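# Stow lit-lamp kits in drawers, return the signalled one

## Task

Lamps beside some or all of the kits on the tray glow, each in its own colour. Place every kit with a glowing lamp into a drawer that held nothing at the outset, one kit per drawer, and close all drawers completely; kits with dark lamps stay on the tray. Later the signal tower glows in one of those lamp colours. Return only the kit whose lamp had that colour to the tray, then close all drawers completely again. Anything that stays in place only because the robot holds it does not count. At the end, release everything and move the grippers away.

## Robot and tools

Robot: two arms, left_arm and right_arm, each with a parallel two-finger gripper. All reported poses use one shared frame: the origin is on the tabletop midway between the arms, +x points out across the table, +z points up, and left_arm sits on the +y side. The names left and right are not image sides. Reported hand positions are in metres with orientation as a wxyz quaternion, and they can be slightly off, more so at long reach.

Gripper axes: the fingers point along the gripper's own +z and open and close along its y. The reported position is the midpoint between the pads when closed. Closed fingertips extend about 33 mm past it, open ones about 9 mm. Closing pushes the tips roughly 24 mm further out, so keep that margin above any surface.

Row layout, shared by execute_actions and move: one flat list of 18 numbers, each from -1 to 1. Numbers 1 to 9 are left_arm: dx, dy, dz, rx, ry, rz, then gripper position, force_limit, speed. Numbers 10 to 18 are the same nine for right_arm. Both arms are always included. dx..dz and rx..rz are offsets, not poses: they are measured in that gripper's own axes from its measured pose at the start of the action (or, for a move or the first action of a call, from the last pose a result reported). 1.0 equals 0.6 m or 180 degrees; rx, ry, rz form a single rotation vector. Gripper position is absolute: +1 fully open (140 mm), about -0.8 pads touching, -1 closes until blocked. force_limit -1/0/+1 gives roughly 14/60/107 N on parts up to 40 mm wide; speed -1/0/+1 gives roughly 30/140/250 mm/s of pad travel. To leave a gripper unchanged, repeat its previous three gripper numbers (0 is a real command).

execute_actions(actions): a list of actions; each action is a table of up to 15 rows, one row per 1/30 s step. Every row is an offset from the action's start pose, not from the row before. A short table repeats its final row until 15 steps have passed. An empty list only returns state and images.

move(target, speed, blocking): target is one 18-number row as above; its offsets count from the last reported pose. Both grippers travel in straight lines and finish together, taking 0.5 to 10 s; longer paths are cut off at 10 s. speed is the path's top speed in m/s, 0.002 to 0.5 (default 0.25), and rotation is capped at twice that in rad/s. Paths do not avoid obstacles or the other arm, and grippers may lag, stray or overshoot speed, especially with a straight arm. Faster contact and targets set deeper past a surface press harder. With blocking=false the result arrives after 0.5 s while motion continues; check with wait(0), and stop or wait before sending other motion. The move: line reports the ending (done, off_target, moving, held, fault) and which limits acted; paced means the commanded pose was clipped, held means a safety check blocked steps (the arm may then jump faster than speed). Distances to target are listed per gripper.

wait(seconds): 0 to 10; lets time pass with each arm holding its last command, returning early if a running move ends. stop(): brakes a running move (needs braking room; fingers continue). zoom_image(camera, region): camera is cam_high, cam_left_wrist or cam_right_wrist; region is [x0, y0, x1, y1] pixels, at most 504 by 504, origin top-left. finished_scene(scene): ends the current scene by its number; irreversible, so only call it once the goal holds without the robot.

Motion limits: each step the commanded pose is clamped to within 70 mm and 16 degrees of the measured one, so distant targets need several actions; after an action the arm continues only to its last clamped pose. If position and orientation conflict, position wins. Hand target lines show where the controller is currently driving each gripper. A pose unreachable line means the clearance check altered or blocked that arm's command. Elbows stop just short of straight.

Gripping: close with position -1 and confirm object_status is 2 (0 moving, 1 blocked while opening, 2 blocked while closing, 3 reached target or pads touching, where a thin part might still be held). To squeeze harder, raise force_limit and nudge position, e.g. -1 to -0.98. position_measured runs in counts, 3 open to 230 closed, nonlinearly.

Other readings: joint torques are total drive output; external torques estimate outside load (including held weight and friction), with extra lines for earlier actions. Step readings list positions, with HELD marking blocked steps. Joint ranges and load limits (20, 20, 18, 18, 12, 12, 12 N m base to wrist) are given; reaching a load limit causes a TORQUE FAULT that halts the arm for 10 s. MOTOR HOT warns of heating from holding loads; an OVER-TEMPERATURE FAULT brakes the arm until cooled.

Avoid: dropping kits, slamming drawers, hard pushes, arm-to-arm collisions, and anything leaving the table. Brief tugs on held parts or shoves on loose ones can occur. An arm meant to stay still gets its return offset in a reply's first call and zeros afterwards.

Each tool is called after "Call:" as a command line: name --argument value for each argument, lists and objects as JSON in quotes; but a table of rows of numbers goes row by row, as --pt "numbers of a row", without its own name.

## Session

Call:
execute_actions --actions '[]'

Scene clock: 0.00 s.
left_arm: end_effector_position=(+0.3107, +0.4379, +0.1635) position_measured=3 object_status=3 end_effector_quat_wxyz=(-0.143, +0.647, -0.609, -0.436) | right_arm: end_effector_position=(+0.6259, -0.7987, +0.1506) position_measured=3 object_status=3 end_effector_quat_wxyz=(+0.054, -0.323, +0.718, -0.614)
Joint positions: left_arm=[-0.089  0.153 -0.089 -2.229  0.607  1.578 -0.645] | right_arm=[-0.443  0.455 -0.014 -2.113 -2.181  2.202  2.334]
Joint velocities: left_arm=[ 0.     0.    -0.001 -0.    -0.001 -0.001 -0.   ] | right_arm=[ 0.     0.     0.    -0.001  0.001 -0.001  0.001]
Joint torques (N m, as the joint torque sensors report them, + toward a larger angle): no reading
External joint torques (N m, as the arm's controller estimates them; a push from outside toward a larger angle lowers the number): no reading
Hand target (left_arm): +0.311, +0.438, +0.163; -0.143, +0.647, -0.609, -0.436
Hand target (right_arm): +0.626, -0.799, +0.151; +0.054, -0.323, +0.718, -0.614

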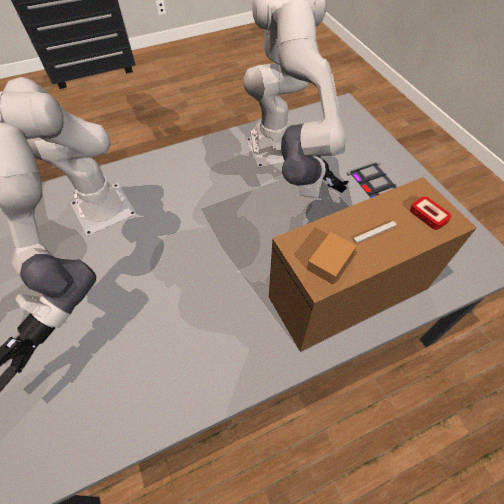

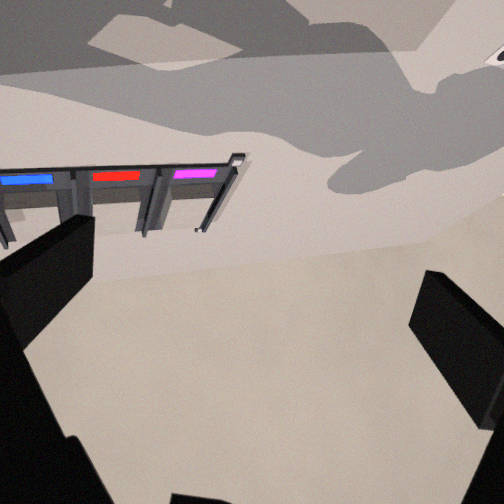

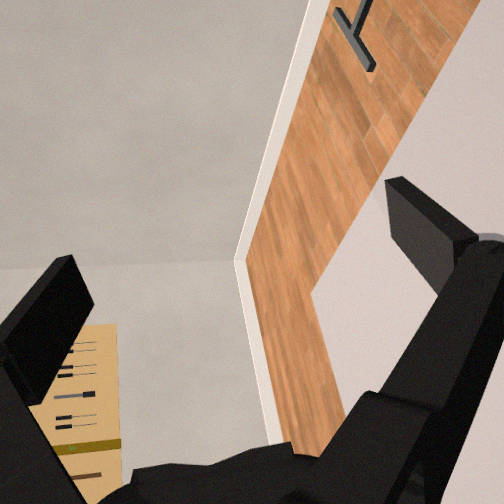

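Call:
zoom_image --camera "cam_high" --region '[250, 120, 500, 360]'

Call:
zoom_image --camera "cam_left_wrist" --region '[0, 120, 280, 280]'

Call:
zoom_image --camera "cam_right_wrist" --region '[0, 300, 200, 504]'

Region (250, 120, 500, 360) of cam_high's 504x504 image, scaled by 2.016, with more detail than that image has; it fills the top 484 rows of this view, and the rest is white.

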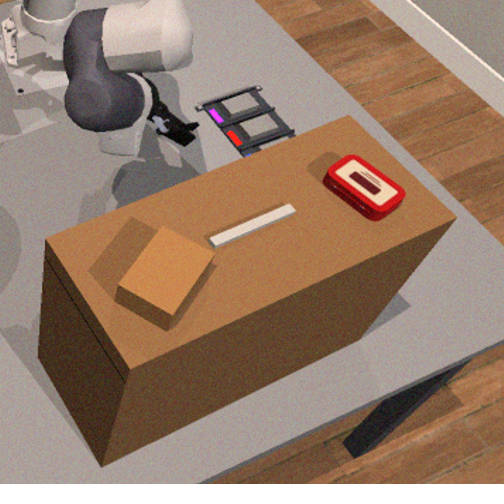

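Region (0, 120, 280, 280) of cam_left_wrist's 504x504 image, scaled by 1.800, with more detail than that image has; it fills the top 288 rows of this view, and the rest is white.

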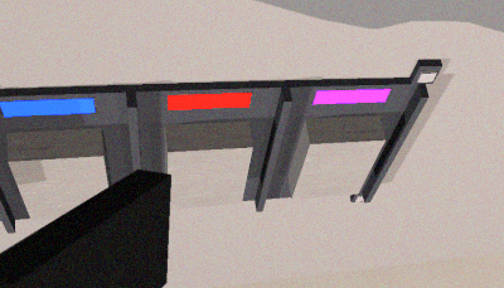

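Region (0, 300, 200, 504) of cam_right_wrist's 504x504 image, scaled by 2.471, with more detail than that image has; it fills the left 494 columns of this view, and the rest is white.

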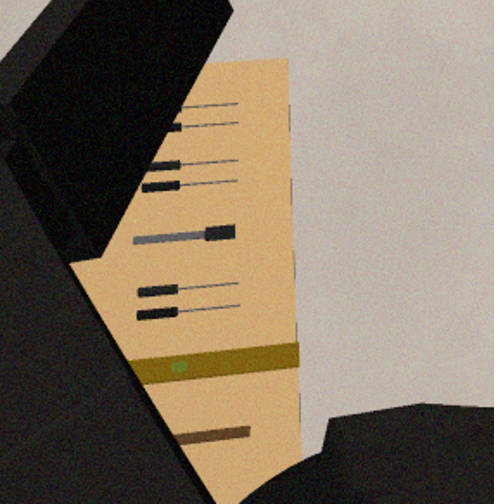

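Call:
move --target '[-0.137,0.015,-0.077,0.137,0.271,0.018,1,0,0,0,0,0,0,0,0,1,0,0]'

Scene clock: 19.97 s.
left_arm: end_effector_position=(+0.3258, +0.4639, +0.2527) position_measured=3 object_status=3 end_effector_quat_wxyz=(+0.003, +0.715, -0.699, -0.008) | right_arm: end_effector_position=(+0.6259, -0.7987, +0.1506) position_measured=3 object_status=3 end_effector_quat_wxyz=(+0.054, -0.323, +0.718, -0.614)
Joint positions: left_arm=[-0.15  -0.548  0.461 -2.463  0.26   1.935 -0.005] | right_arm=[-0.443  0.455 -0.014 -2.113 -2.181  2.202  2.334]
Joint velocities: left_arm=[-0.006 -0.001  0.004  0.001 -0.    -0.     0.029] | right_arm=[ 0.    -0.    -0.    -0.001  0.001 -0.001  0.001]
Joint torques (N m, as the joint torque sensors report them, + toward a larger angle): left_arm=[ -1.02 -11.68  -6.77  23.54   0.87   2.58   0.27] | right_arm=[ -0.64 -38.43   0.65  18.51  -0.57  -1.56   0.06]
External joint torques (N m, as the arm's controller estimates them; a push from outside toward a larger angle lowers the number): left_arm=[-1.03 -1.33  0.   -0.15  0.12  0.11  0.27] | right_arm=[-0.69  1.48  1.14  0.69 -0.09 -0.08  0.1 ]
Hand target (left_arm): +0.327, +0.464, +0.254; +0.002, +0.711, -0.703, -0.007
Hand target (right_arm): +0.626, -0.799, +0.151; +0.054, -0.323, +0.718, -0.614
Off the commanded pose (left_arm): 0.008 m, 2 deg.
Off the commanded pose (right_arm): 0.000 m, 0 deg.
move: off_target (left_arm)

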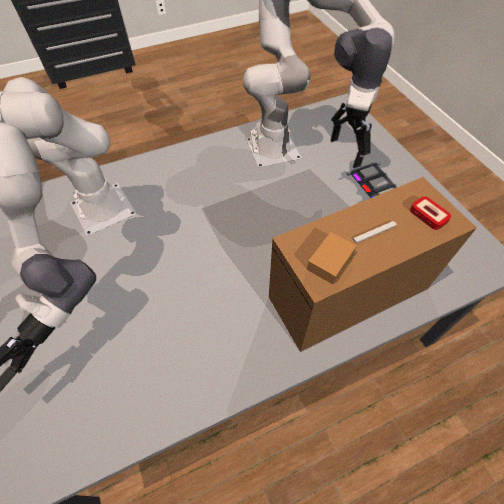

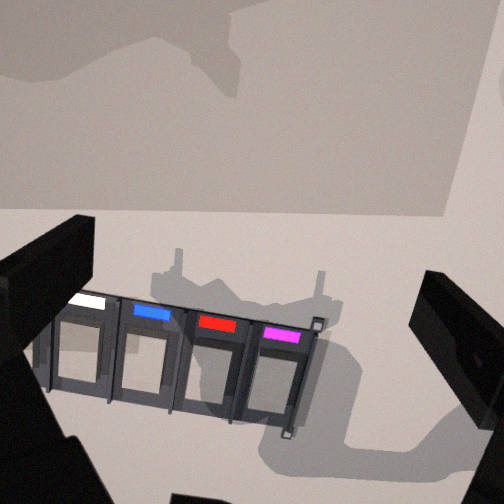

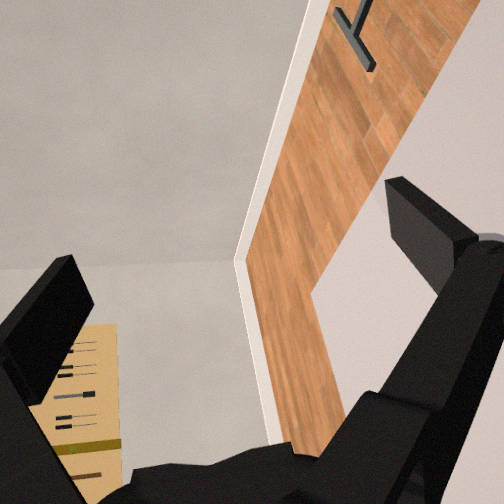

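Call:
zoom_image --camera "cam_left_wrist" --region '[20, 270, 350, 450]'

Call:
zoom_image --camera "cam_high" --region '[325, 150, 425, 210]'

Region (20, 270, 350, 450) of cam_left_wrist's 504x504 image, scaled by 1.527, with more detail than that image has; it fills the top 275 rows of this view, and the rest is white.

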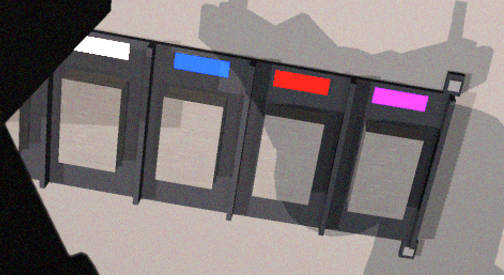

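Region (325, 150, 425, 210) of cam_high's 504x504 image, scaled by 5.040, with more detail than that image has; it fills the top 302 rows of this view, and the rest is white.

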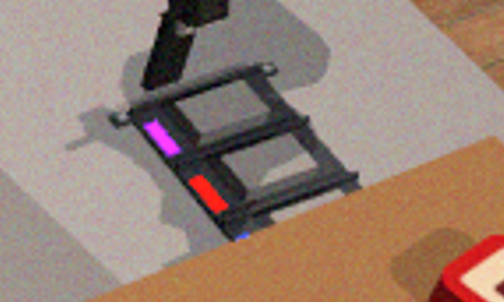

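Call:
move --target '[0.25,0.05,0,0.33,0,0,1,0,0,0,0,0,0,0,0,1,0,0]'

Scene clock: 32.27 s.
left_arm: end_effector_position=(+0.3061, +0.3159, +0.2640) position_measured=3 object_status=3 end_effector_quat_wxyz=(-0.303, +0.703, -0.616, +0.189) | right_arm: end_effector_position=(+0.6259, -0.7987, +0.1506) position_measured=3 object_status=3 end_effector_quat_wxyz=(+0.054, -0.323, +0.718, -0.614)
Joint positions: left_arm=[-1.483 -1.772  0.695 -3.026  1.482  1.183 -1.404] | right_arm=[-0.443  0.455 -0.014 -2.113 -2.181  2.202  2.334]
Joint velocities: left_arm=[-0.048 -0.     0.003  0.001  0.018 -0.054 -0.054] | right_arm=[-0.     0.002 -0.001  0.     0.001 -0.001 -0.001]
Joint torques (N m, as the joint torque sensors report them, + toward a larger angle): left_arm=[ -1.22  11.45 -13.11  12.82   3.57   1.53  -0.09] | right_arm=[ -0.39 -38.48   0.49  18.51  -0.59  -1.57   0.03]
External joint torques (N m, as the arm's controller estimates them; a push from outside toward a larger angle lowers the number): left_arm=[-1.48 -3.25 -0.13 -1.69  0.9  -0.35 -0.05] | right_arm=[-0.35  1.27  1.06  0.74 -0.12 -0.09  0.07]
Hand target (left_arm): +0.306, +0.317, +0.264; -0.304, +0.708, -0.608, +0.189
Hand target (right_arm): +0.626, -0.799, +0.151; +0.054, -0.323, +0.718, -0.614
Off the commanded pose (left_arm): 0.014 m, 20 deg; orientation clipped at the last step of the last action.
Off the commanded pose (right_arm): 0.000 m, 0 deg.
joint sent to its limit (left arm) — the command would take joint 2 (shoulder) past its lower limit and joint 4 (elbow) past its lower limit, so those joints were sent only as far as their limits.
move: off_target (left_arm); limits=paced

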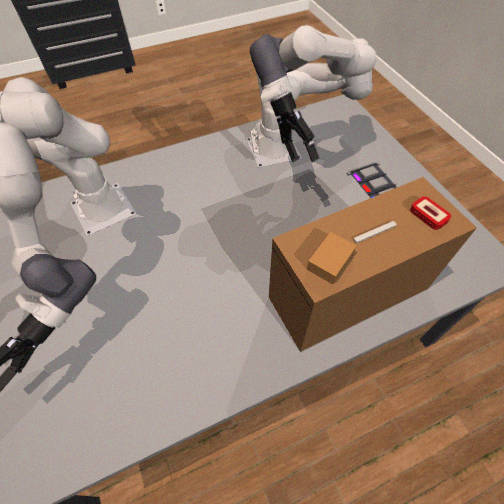

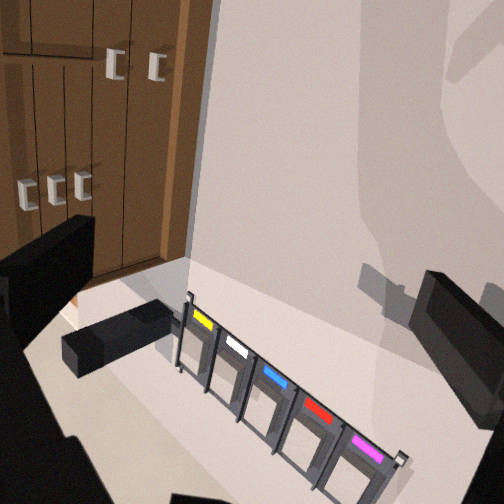

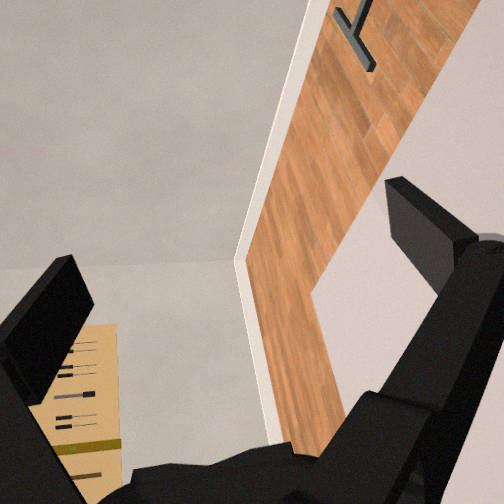

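Call:
move --target '[-0.103,-0.2,0.103,0.022,0.062,0.017,1,0,0,0,0,0,0,0,0,1,0,0]' --speed 0.15

Scene clock: 49.90 s.
left_arm: end_effector_position=(+0.4250, +0.3956, +0.2961) position_measured=3 object_status=3 end_effector_quat_wxyz=(-0.269, +0.657, -0.654, +0.260) | right_arm: end_effector_position=(+0.6259, -0.7987, +0.1506) position_measured=3 object_status=3 end_effector_quat_wxyz=(+0.054, -0.323, +0.718, -0.614)
Joint positions: left_arm=[-1.072 -1.772  0.999 -2.828  1.68   1.697 -0.854] | right_arm=[-0.443  0.455 -0.014 -2.113 -2.181  2.202  2.334]
Joint velocities: left_arm=[ 0.001  0.001 -0.     0.    -0.     0.005  0.029] | right_arm=[-0.001 -0.001 -0.     0.001 -0.001  0.    -0.001]
Joint torques (N m, as the joint torque sensors report them, + toward a larger angle): left_arm=[  2.02  13.   -18.73   9.09   2.13   3.22   0.25] | right_arm=[ -0.52 -38.4    0.71  18.24  -0.59  -1.57   0.04]
External joint torques (N m, as the arm's controller estimates them; a push from outside toward a larger angle lowers the number): left_arm=[ 1.97 -2.56  0.2   0.86  0.41  0.34  0.29] | right_arm=[-0.55  1.69  1.22  0.3  -0.11 -0.08  0.08]
Hand target (left_arm): +0.426, +0.397, +0.297; -0.271, +0.654, -0.657, +0.260
Hand target (right_arm): +0.626, -0.799, +0.151; +0.054, -0.323, +0.718, -0.614
Off the commanded pose (left_arm): 0.007 m, 1 deg.
Off the commanded pose (right_arm): 0.000 m, 0 deg.
joint sent to its limit (left arm) — the command would take joint 2 (shoulder) past its lower limit, so that joint was sent only as far as its limit.
move: off_target (left_arm)

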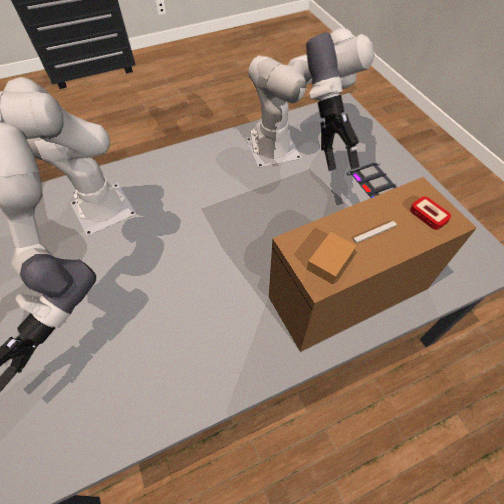

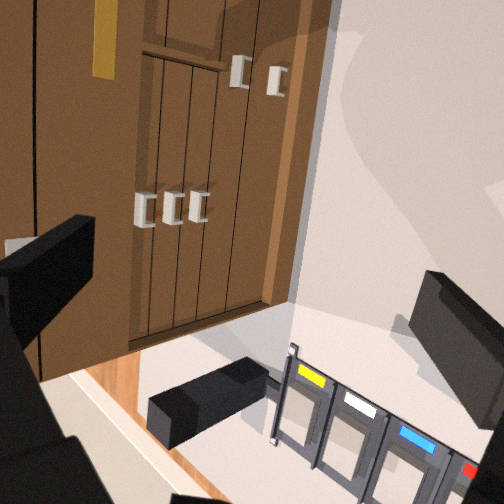

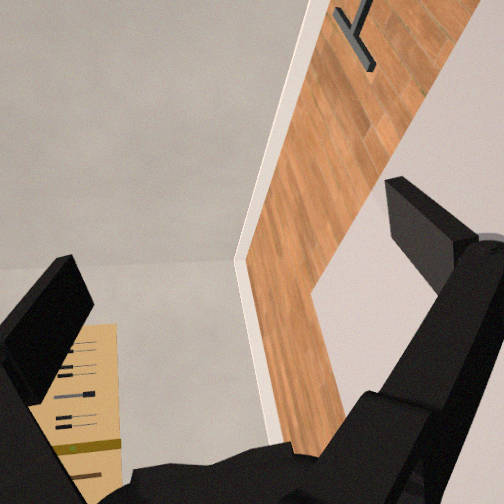

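Call:
move --target '[0.2,0,0,0.04,0.13,0,1,0,0,0,0,0,0,0,0,1,0,0]' --speed 0.15

Scene clock: 59.67 s.
left_arm: end_effector_position=(+0.4246, +0.2772, +0.2899) position_measured=3 object_status=3 end_effector_quat_wxyz=(-0.168, +0.577, -0.678, +0.423) | right_arm: end_effector_position=(+0.6259, -0.7987, +0.1506) position_measured=3 object_status=3 end_effector_quat_wxyz=(+0.054, -0.323, +0.718, -0.614)
Joint positions: left_arm=[-0.989 -1.772  1.277 -2.897  1.72   2.175 -0.792] | right_arm=[-0.443  0.455 -0.014 -2.113 -2.181  2.202  2.334]
Joint velocities: left_arm=[0.    0.001 0.002 0.001 0.003 0.011 0.005] | right_arm=[ 0.     0.    -0.    -0.    -0.001  0.     0.003]
Joint torques (N m, as the joint torque sensors report them, + toward a larger angle): left_arm=[ -0.99  10.89 -19.57   3.12   1.87   3.62   0.36] | right_arm=[ -0.48 -38.74   0.57  18.31  -0.6   -1.57   0.03]
External joint torques (N m, as the arm's controller estimates them; a push from outside toward a larger angle lowers the number): left_arm=[-0.97 -2.23 -0.56 -0.66  0.96  0.42  0.4 ] | right_arm=[-0.48  1.18  1.1   0.47 -0.12 -0.1   0.07]
Hand target (left_arm): +0.425, +0.275, +0.291; +0.170, -0.573, +0.680, -0.425
Hand target (right_arm): +0.626, -0.799, +0.151; +0.054, -0.323, +0.718, -0.614
Off the commanded pose (left_arm): 0.005 m, 1 deg.
Off the commanded pose (right_arm): 0.000 m, 0 deg.
joint sent to its limit (left arm) — the command would take joint 2 (shoulder) past its lower limit, so that joint was sent only as far as its limit.
move: off_target (left_arm)

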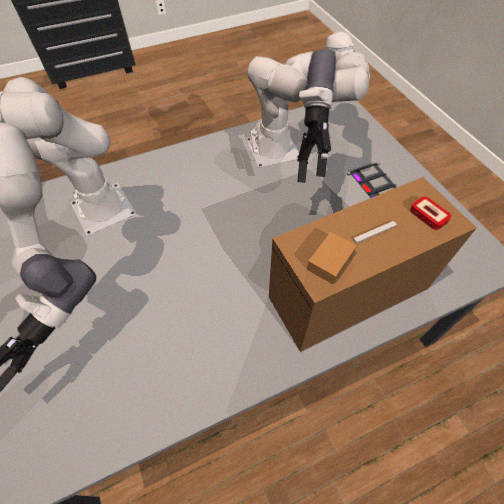

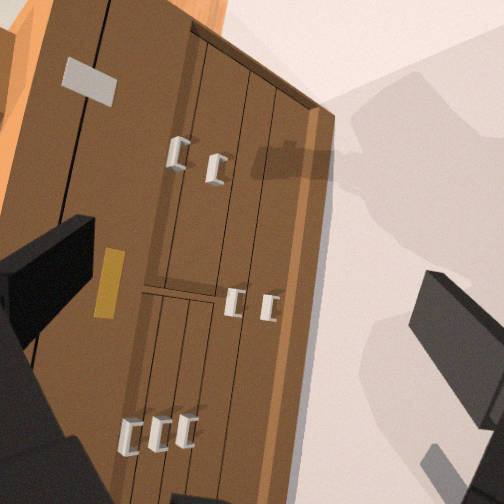

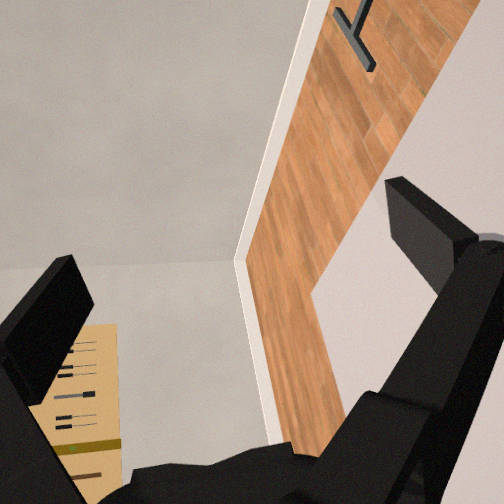

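Call:
move --target '[-0.502,0.25,-0.295,-0.277,-0.119,-0.047,1,0,0,-0.043,-0.086,-0.762,-0.33,-0.277,-0.195,1,0,0]'

Scene clock: 88.97 s.
left_arm: end_effector_position=(+0.2879, +0.6193, +0.2003) position_measured=3 object_status=3 end_effector_quat_wxyz=(-0.002, +0.706, -0.708, -0.004) | right_arm: end_effector_position=(+0.4445, -0.4007, +0.2966) position_measured=3 object_status=3 end_effector_quat_wxyz=(-0.006, -0.706, +0.709, -0.002)
Joint positions: left_arm=[-0.782 -1.36   1.139 -2.382  1.117  1.435 -0.23 ] | right_arm=[ 0.384 -0.328 -0.438 -2.186 -0.154  1.876  0.168]
Joint velocities: left_arm=[ 0.001  0.004 -0.001  0.001  0.001 -0.001  0.009] | right_arm=[ 0.005 -0.001 -0.005  0.001 -0.    -0.007 -0.027]
Joint torques (N m, as the joint torque sensors report them, + toward a larger angle): left_arm=[ -0.98  18.68 -25.81  10.46   1.4    2.13   0.32] | right_arm=[  1.64 -16.22   3.36  26.22   1.29   2.08  -0.32]
External joint torques (N m, as the arm's controller estimates them; a push from outside toward a larger angle lowers the number): left_arm=[-1.   -0.25  0.01  0.83  0.58 -0.38  0.32] | right_arm=[ 1.74  2.22 -0.45  2.01  0.56 -0.4  -0.32]
Hand target (left_arm): +0.288, +0.621, +0.200; -0.002, +0.704, -0.710, -0.006
Hand target (right_arm): +0.444, -0.400, +0.297; +0.006, +0.710, -0.704, -0.000
Off the commanded pose (left_arm): 0.002 m, 0 deg.
Off the commanded pose (right_arm): 0.006 m, 1 deg.
move: off_target (right_arm); limits=paced

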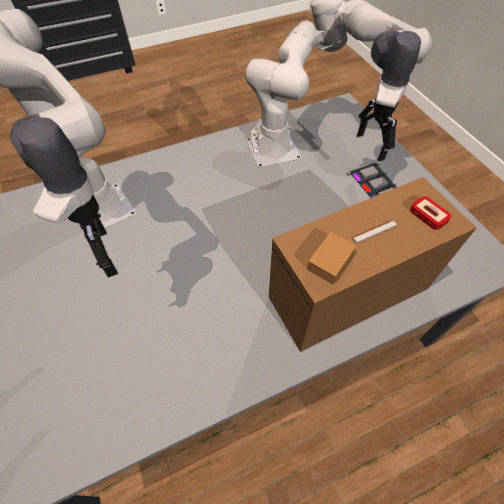

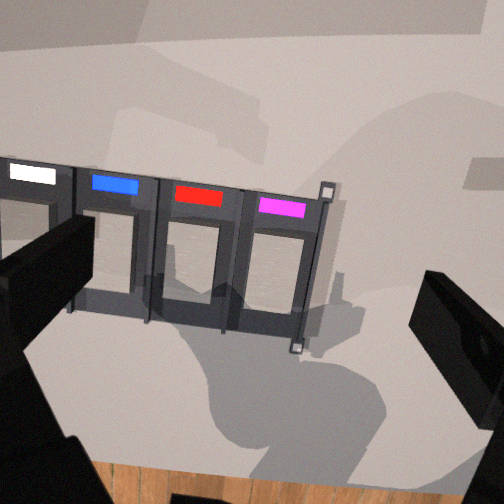

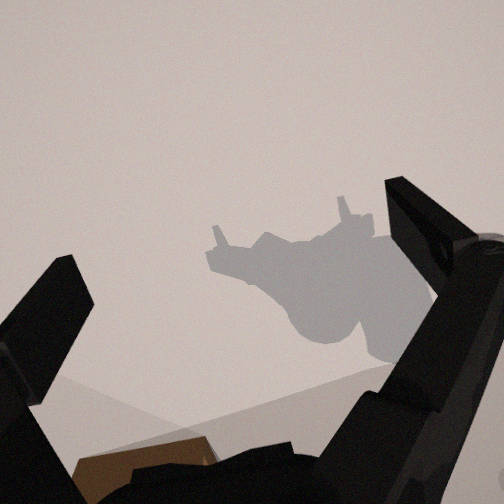

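Call:
move --target '[-0.043,0.018,0.117,0,0,0.5,0.4,0,0,-0.833,0,0.083,0.43,-0.135,-0.162,0.0,0,0]' --speed 0.2

Scene clock: 100.40 s.
left_arm: end_effector_position=(+0.2766, +0.6454, +0.1289) position_measured=78 object_status=3 end_effector_quat_wxyz=(-0.003, -0.008, +1.000, +0.001) | right_arm: end_effector_position=(+0.4593, +0.0899, +0.2551) position_measured=129 object_status=3 end_effector_quat_wxyz=(-0.565, +0.677, -0.352, +0.313)
Joint positions: left_arm=[-0.816 -1.72   1.241 -2.427  1.418  1.237  1.319] | right_arm=[-1.295 -0.833  2.066 -2.509  0.322  4.111  0.605]
Joint velocities: left_arm=[ 0.001  0.     0.001 -0.001  0.     0.001  0.029] | right_arm=[-0.001  0.002  0.002  0.001  0.004  0.004  0.002]
Joint torques (N m, as the joint torque sensors report them, + toward a larger angle): left_arm=[  2.72  18.68 -26.48   0.96   1.5    2.16   0.3 ] | right_arm=[ -0.66  25.84 -15.94  10.39   3.     2.41   0.38]
External joint torques (N m, as the arm's controller estimates them; a push from outside toward a larger angle lowers the number): left_arm=[ 2.84 -3.39  0.   -0.24  0.74 -0.26  0.3 ] | right_arm=[-0.69 -0.06  1.95  0.98  0.75  0.06  0.43]
Hand target (left_arm): +0.275, +0.646, +0.128; -0.004, -0.002, +1.000, +0.003
Hand target (right_arm): +0.459, +0.091, +0.257; -0.568, +0.674, -0.356, +0.310
Off the commanded pose (left_arm): 0.001 m, 1 deg.
Off the commanded pose (right_arm): 0.021 m, 2 deg.
move: off_target (right_arm)

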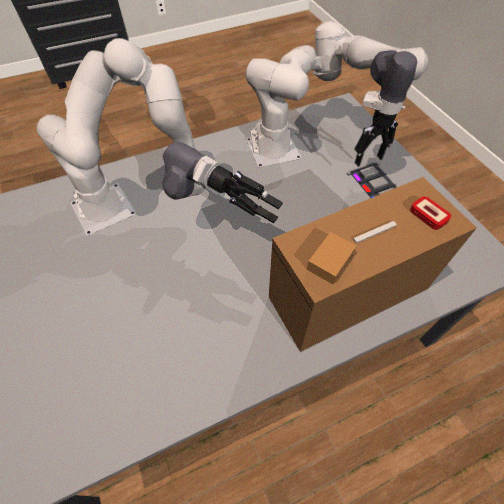

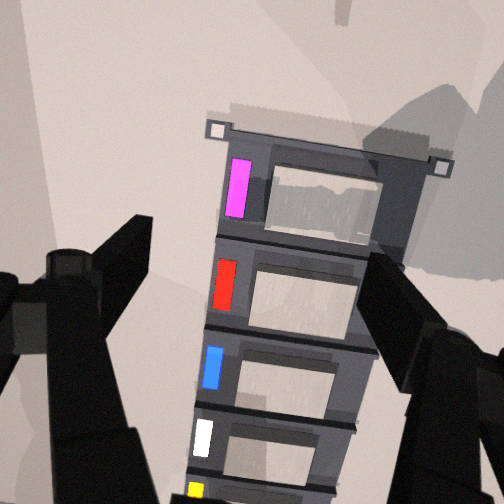

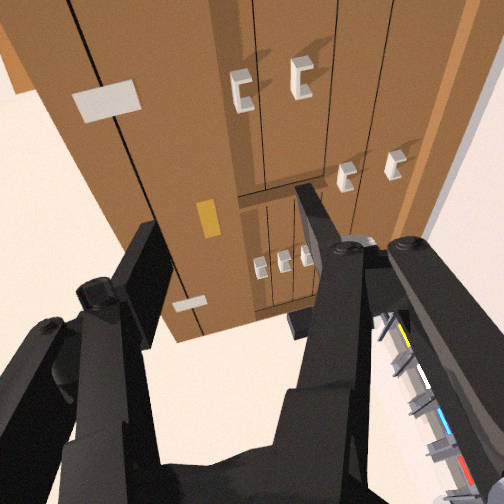

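Call:
move --target '[0.03,0.058,0.1,0,0,0,0.4,0,0,0,0,0,0,0,0,0.0,0,0]' --speed 0.1

Scene clock: 104.47 s.
left_arm: end_effector_position=(+0.2559, +0.6798, +0.0676) position_measured=78 object_status=3 end_effector_quat_wxyz=(-0.008, -0.014, +1.000, +0.000) | right_arm: end_effector_position=(+0.4592, +0.0901, +0.2554) position_measured=129 object_status=3 end_effector_quat_wxyz=(-0.566, +0.677, -0.352, +0.312)
Joint positions: left_arm=[-0.705 -1.772  1.389 -2.444  1.562  1.286  1.419] | right_arm=[-1.295 -0.833  2.066 -2.509  0.322  4.112  0.605]
Joint velocities: left_arm=[ 0.001  0.     0.    -0.001  0.004  0.009  0.03 ] | right_arm=[ 0.001 -0.001  0.    -0.001  0.    -0.001  0.001]
Joint torques (N m, as the joint torque sensors report them, + toward a larger angle): left_arm=[  2.25  18.02 -26.4   -3.01   1.59   2.77   0.22] | right_arm=[ -0.41  25.45 -17.     8.95   2.15   2.07   0.01]
External joint torques (N m, as the arm's controller estimates them; a push from outside toward a larger angle lowers the number): left_arm=[ 2.2  -3.24  0.59 -1.39  0.81  0.39  0.22] | right_arm=[-0.44 -0.44  0.83 -0.4  -0.08 -0.27  0.06]
Hand target (left_arm): +0.257, +0.680, +0.067; -0.005, -0.008, +1.000, +0.001
Hand target (right_arm): +0.459, +0.090, +0.255; -0.565, +0.677, -0.352, +0.313
Off the commanded pose (left_arm): 0.002 m, 1 deg.
Off the commanded pose (right_arm): 0.000 m, 0 deg.
joint sent to its limit (left arm) — the command would take joint 2 (shoulder) past its lower limit, so that joint was sent only as far as its limit.
move: done

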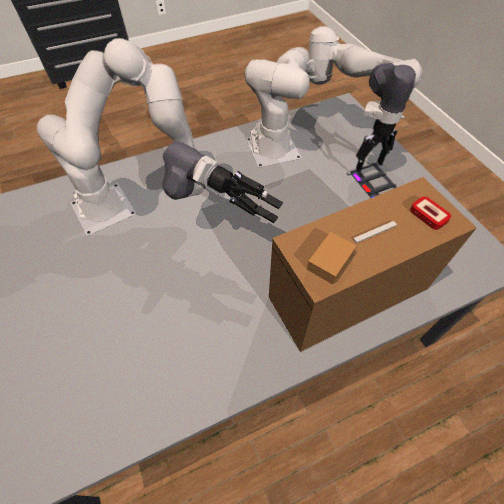

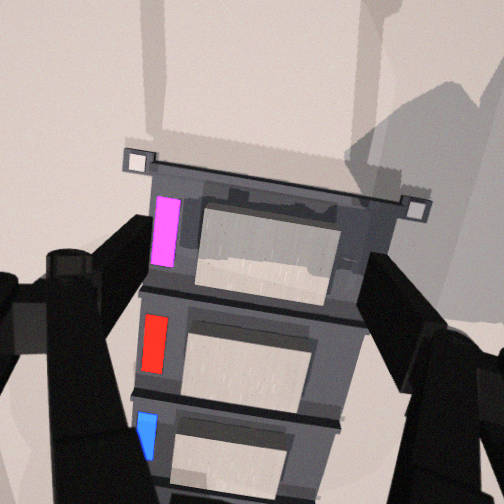

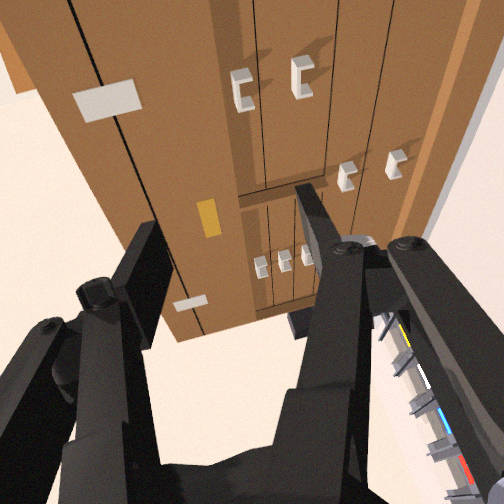

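Call:
move --target '[0,0,0.028,0,0,0,0.3,0,0,-0.275,-0.04,0.305,0,0,0,-0.2,0,0]' --speed 0.2

Scene clock: 111.27 s.
left_arm: end_effector_position=(+0.2551, +0.6794, +0.0510) position_measured=91 object_status=3 end_effector_quat_wxyz=(-0.010, -0.012, +1.000, -0.000) | right_arm: end_effector_position=(+0.5193, +0.3313, +0.2502) position_measured=154 object_status=3 end_effector_quat_wxyz=(-0.567, +0.676, -0.350, +0.314)
Joint positions: left_arm=[-0.693 -1.772  1.433 -2.45   1.591  1.309  1.428] | right_arm=[-1.463 -1.318  2.035 -1.582  0.635  3.499  0.565]
Joint velocities: left_arm=[ 0.001  0.001 -0.     0.     0.     0.001  0.001] | right_arm=[ 0.    -0.003 -0.003  0.001  0.005 -0.014  0.001]
Joint torques (N m, as the joint torque sensors report them, + toward a larger angle): left_arm=[  1.98  17.78 -27.01  -3.89   1.52   2.89  -0.07] | right_arm=[ -0.48  41.8  -26.83  10.5    3.29   1.97   0.14]
External joint torques (N m, as the arm's controller estimates them; a push from outside toward a larger angle lowers the number): left_arm=[ 1.93 -3.14  0.02 -1.78  0.73  0.52 -0.07] | right_arm=[-0.46 -2.97 -0.09  1.13  0.97 -0.42  0.19]
Hand target (left_arm): +0.256, +0.680, +0.051; -0.008, -0.014, +1.000, +0.001
Hand target (right_arm): +0.520, +0.331, +0.251; -0.567, +0.675, -0.352, +0.313
Off the commanded pose (left_arm): 0.001 m, 0 deg.
Off the commanded pose (right_arm): 0.006 m, 0 deg.
move: off_target (right_arm)

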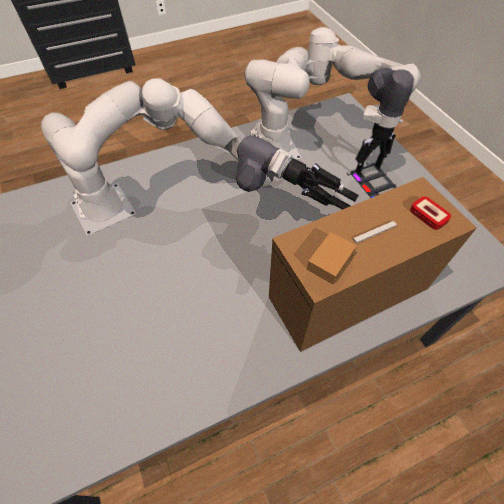

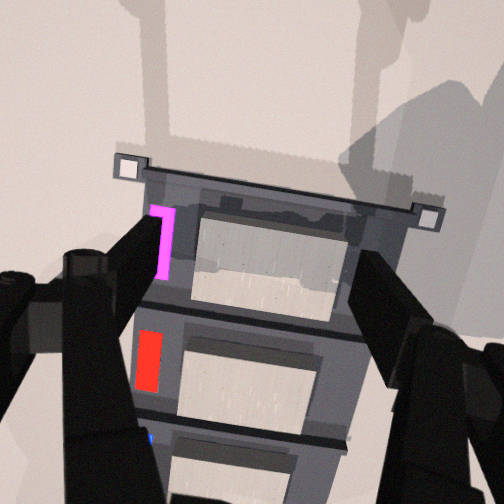

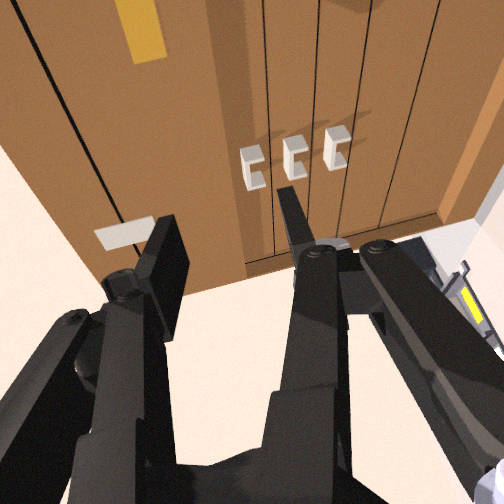

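Call:
move --target '[0,0.006,0.024,0,0,0,0.3,0,0,0.005,0.027,0.1,0,0,0,-0.2,0,0]' --speed 0.07

Call:
move --target '[0,0,0,0,0,0,-1,-0.2,-0.5,0,0,0,0,0,0,-0.2,0,0]'

Scene clock: 123.90 s.
left_arm: end_effector_position=(+0.2543, +0.6807, +0.0370) position_measured=91 object_status=3 end_effector_quat_wxyz=(-0.012, -0.012, +1.000, -0.001) | right_arm: end_effector_position=(+0.5672, +0.3620, +0.2280) position_measured=154 object_status=3 end_effector_quat_wxyz=(-0.568, +0.678, -0.343, +0.317)
Joint positions: left_arm=[-0.684 -1.772  1.469 -2.45   1.618  1.328  1.436] | right_arm=[-1.633 -1.506  1.958 -1.258  0.716  3.38   0.587]
Joint velocities: left_arm=[ 0.001  0.     0.001 -0.     0.001  0.002  0.002] | right_arm=[-0.001 -0.015 -0.017  0.016  0.039 -0.031  0.007]
Joint torques (N m, as the joint torque sensors report them, + toward a larger angle): left_arm=[  1.71  17.95 -26.79  -1.47   1.63   2.77   0.18] | right_arm=[ -1.18  47.89 -25.56   7.72   3.18   1.99   0.38]
External joint torques (N m, as the arm's controller estimates them; a push from outside toward a larger angle lowers the number): left_arm=[ 1.73 -2.77  0.33  1.2   0.85  0.41  0.18] | right_arm=[-1.03 -2.23 -0.35  0.84  0.85 -0.33  0.43]
Hand target (left_arm): +0.255, +0.683, +0.036; -0.010, -0.012, +1.000, -0.000
Hand target (right_arm): +0.569, +0.361, +0.228; -0.568, +0.675, -0.349, +0.314
Off the commanded pose (left_arm): 0.002 m, 0 deg.
Off the commanded pose (right_arm): 0.004 m, 1 deg.
move: off_target (right_arm)

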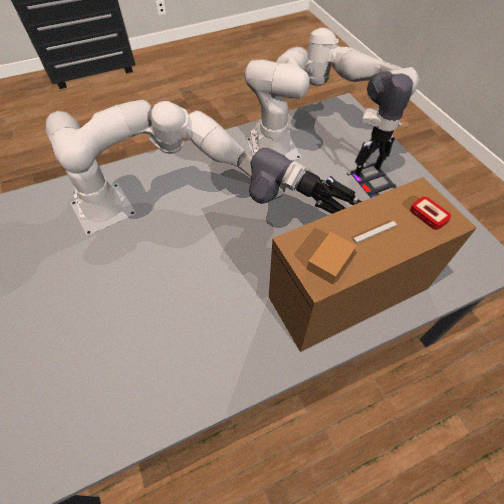

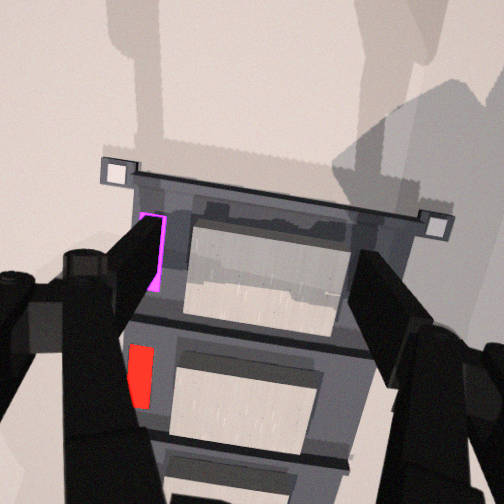

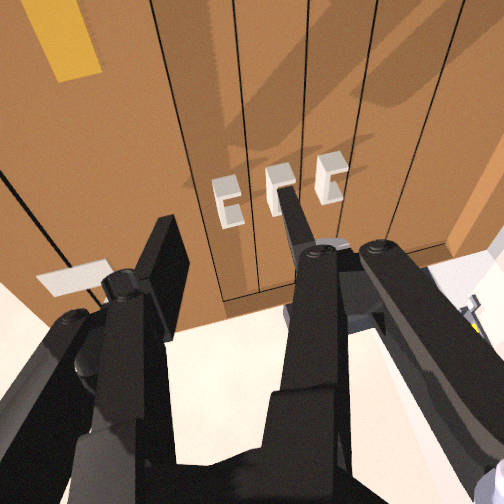

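Scene clock: 124.40 s.
left_arm: end_effector_position=(+0.2546, +0.6817, +0.0379) position_measured=131 object_status=2 end_effector_quat_wxyz=(-0.011, -0.012, +1.000, +0.001) | right_arm: end_effector_position=(+0.5672, +0.3620, +0.2280) position_measured=154 object_status=3 end_effector_quat_wxyz=(-0.568, +0.678, -0.343, +0.317)
Joint positions: left_arm=[-0.684 -1.772  1.467 -2.45   1.619  1.328  1.436] | right_arm=[-1.633 -1.506  1.958 -1.258  0.716  3.38   0.588]
Joint velocities: left_arm=[ 0.    -0.    -0.    -0.    -0.001 -0.    -0.002] | right_arm=[-0.     0.    -0.     0.     0.     0.001 -0.002]
Joint torques (N m, as the joint torque sensors report them, + toward a larger angle): left_arm=[  0.32  18.62 -27.45  -3.09   0.45   2.4    0.01] | right_arm=[ -0.44  48.47 -23.65   6.57   2.28   2.23   0.05]
External joint torques (N m, as the arm's controller estimates them; a push from outside toward a larger angle lowers the number): left_arm=[ 0.32 -2.11 -0.33 -0.51 -0.33  0.04  0.01] | right_arm=[-0.33 -1.78  1.68 -0.38 -0.06 -0.1   0.1 ]
Hand target (left_arm): +0.254, +0.681, +0.037; -0.012, -0.012, +1.000, -0.001
Hand target (right_arm): +0.567, +0.362, +0.228; -0.568, +0.678, -0.343, +0.317
Off the commanded pose (left_arm): 0.001 m, 0 deg.
Off the commanded pose (right_arm): 0.000 m, 0 deg.
move: done

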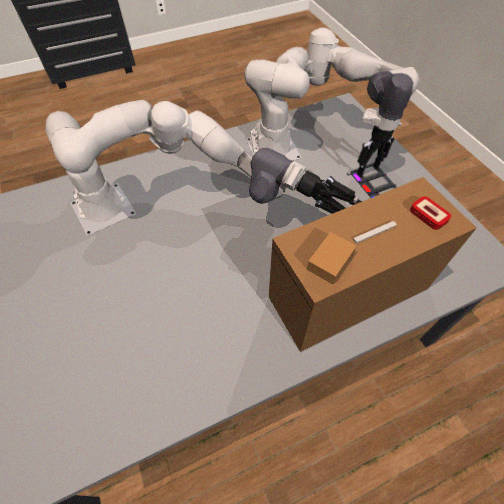

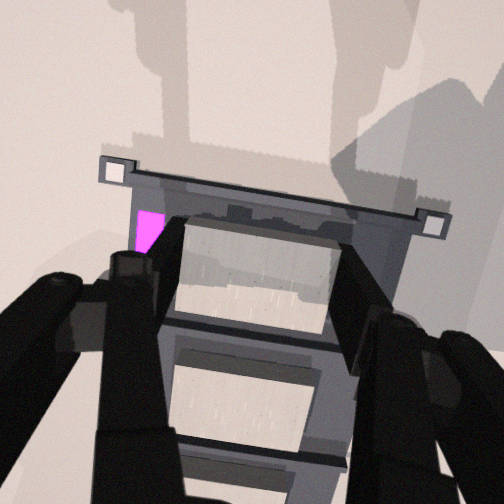

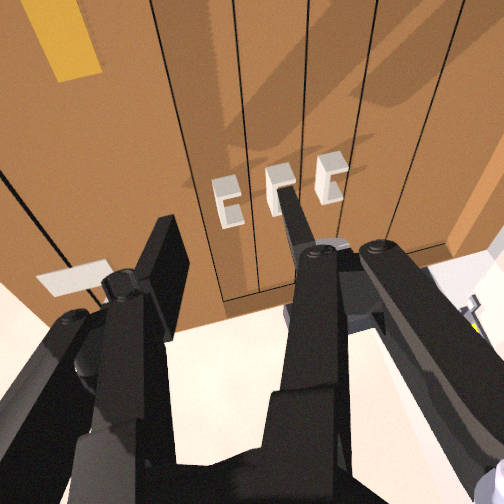

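Call:
move --target '[0,0,-0.13,0,0,0,-1,-0.2,-0.5,0,0,0.03,0,0,0,-0.5,0,0]' --speed 0.08

Scene clock: 129.00 s.
left_arm: end_effector_position=(+0.2572, +0.6828, +0.1164) position_measured=131 object_status=2 end_effector_quat_wxyz=(-0.008, -0.010, +1.000, +0.001) | right_arm: end_effector_position=(+0.5777, +0.3756, +0.2273) position_measured=192 object_status=3 end_effector_quat_wxyz=(-0.569, +0.680, -0.337, +0.318)
Joint positions: left_arm=[-0.744 -1.711  1.277 -2.399  1.448  1.254  1.417] | right_arm=[-1.69  -1.573  1.894 -1.134  0.753  3.322  0.605]
Joint velocities: left_arm=[-0.     0.004 -0.001 -0.001 -0.01  -0.005 -0.005] | right_arm=[-0.002 -0.004 -0.006  0.009  0.015 -0.007  0.004]
Joint torques (N m, as the joint torque sensors report them, + toward a larger angle): left_arm=[ -1.13  21.31 -29.53   2.63  -0.39   2.01  -0.17] | right_arm=[ -3.19  48.88 -24.42   5.71   3.2    1.4    0.37]
External joint torques (N m, as the arm's controller estimates them; a push from outside toward a larger angle lowers the number): left_arm=[-1.03 -1.2  -2.39  1.92 -1.16 -0.38 -0.17] | right_arm=[-2.97 -3.24 -0.15  0.29  0.85 -0.88  0.43]
Hand target (left_arm): +0.257, +0.682, +0.117; -0.009, -0.012, +1.000, -0.000
Hand target (right_arm): +0.582, +0.372, +0.227; -0.568, +0.677, -0.343, +0.317
Off the commanded pose (left_arm): 0.001 m, 0 deg.
Off the commanded pose (right_arm): 0.006 m, 1 deg.
move: off_target (right_arm)

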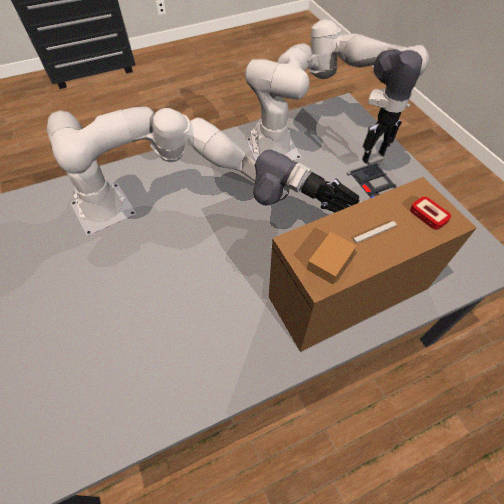

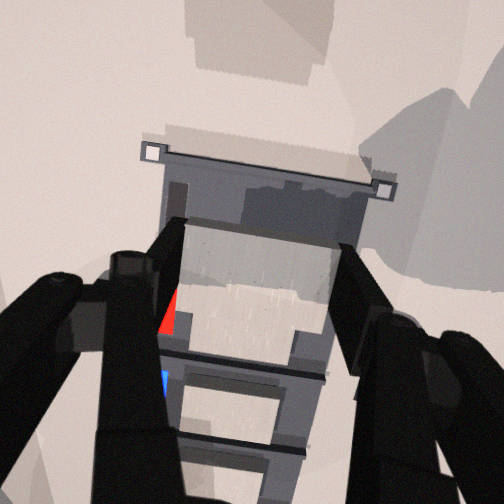

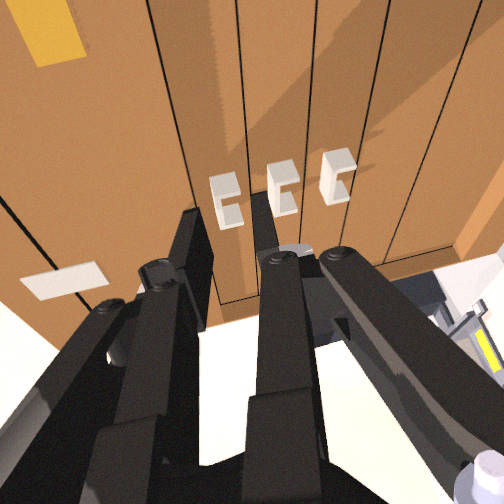

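Call:
move --target '[0,0,0,0,0,0,-1,-0.2,-0.5,0.012,-0.006,0.05,0,0,0,-0.5,0,0]' --speed 0.04

Scene clock: 132.10 s.
left_arm: end_effector_position=(+0.2569, +0.6826, +0.1163) position_measured=131 object_status=2 end_effector_quat_wxyz=(-0.008, -0.011, +1.000, +0.001) | right_arm: end_effector_position=(+0.5789, +0.4059, +0.2308) position_measured=192 object_status=3 end_effector_quat_wxyz=(-0.578, +0.687, -0.311, +0.313)
Joint positions: left_arm=[-0.744 -1.711  1.277 -2.399  1.446  1.253  1.415] | right_arm=[-1.792 -1.659  1.777 -0.922  0.767  3.252  0.664]
Joint velocities: left_arm=[-0.001  0.001 -0.     0.001  0.001 -0.     0.   ] | right_arm=[-0.012 -0.029 -0.052  0.035  0.022 -0.033  0.05 ]
Joint torques (N m, as the joint torque sensors report them, + toward a larger angle): left_arm=[  1.22  19.77 -28.51   0.71   0.88   2.46   0.27] | right_arm=[-14.45  53.36 -21.92  -1.32   3.96  -1.1    0.26]
External joint torques (N m, as the arm's controller estimates them; a push from outside toward a larger angle lowers the number): left_arm=[ 1.29 -2.76 -1.39 -0.09  0.1   0.07  0.27] | right_arm=[-14.39  -1.49  -1.04  -4.27   1.55  -3.21   0.31]
Hand target (left_arm): +0.257, +0.683, +0.116; -0.008, -0.010, +1.000, +0.001
Hand target (right_arm): +0.605, +0.386, +0.229; -0.570, +0.679, -0.336, +0.318
Off the commanded pose (left_arm): 0.000 m, 0 deg.
Off the commanded pose (right_arm): 0.034 m, 3 deg.
move: off_target (right_arm)

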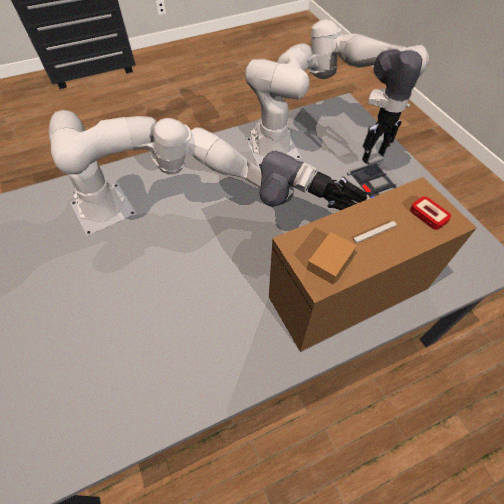

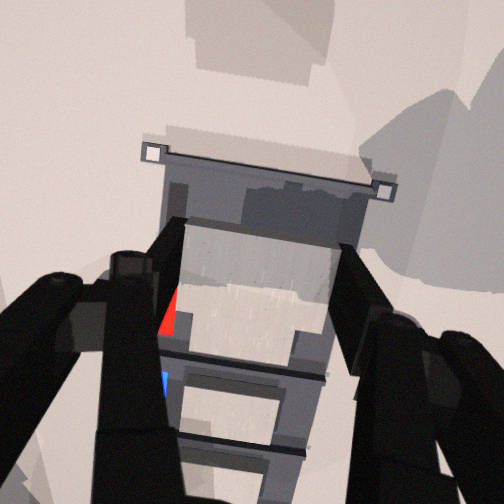

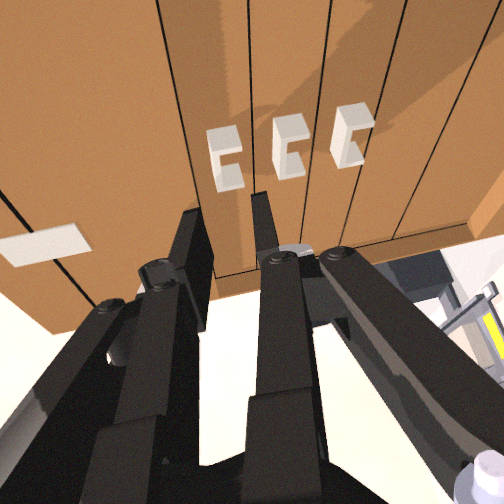

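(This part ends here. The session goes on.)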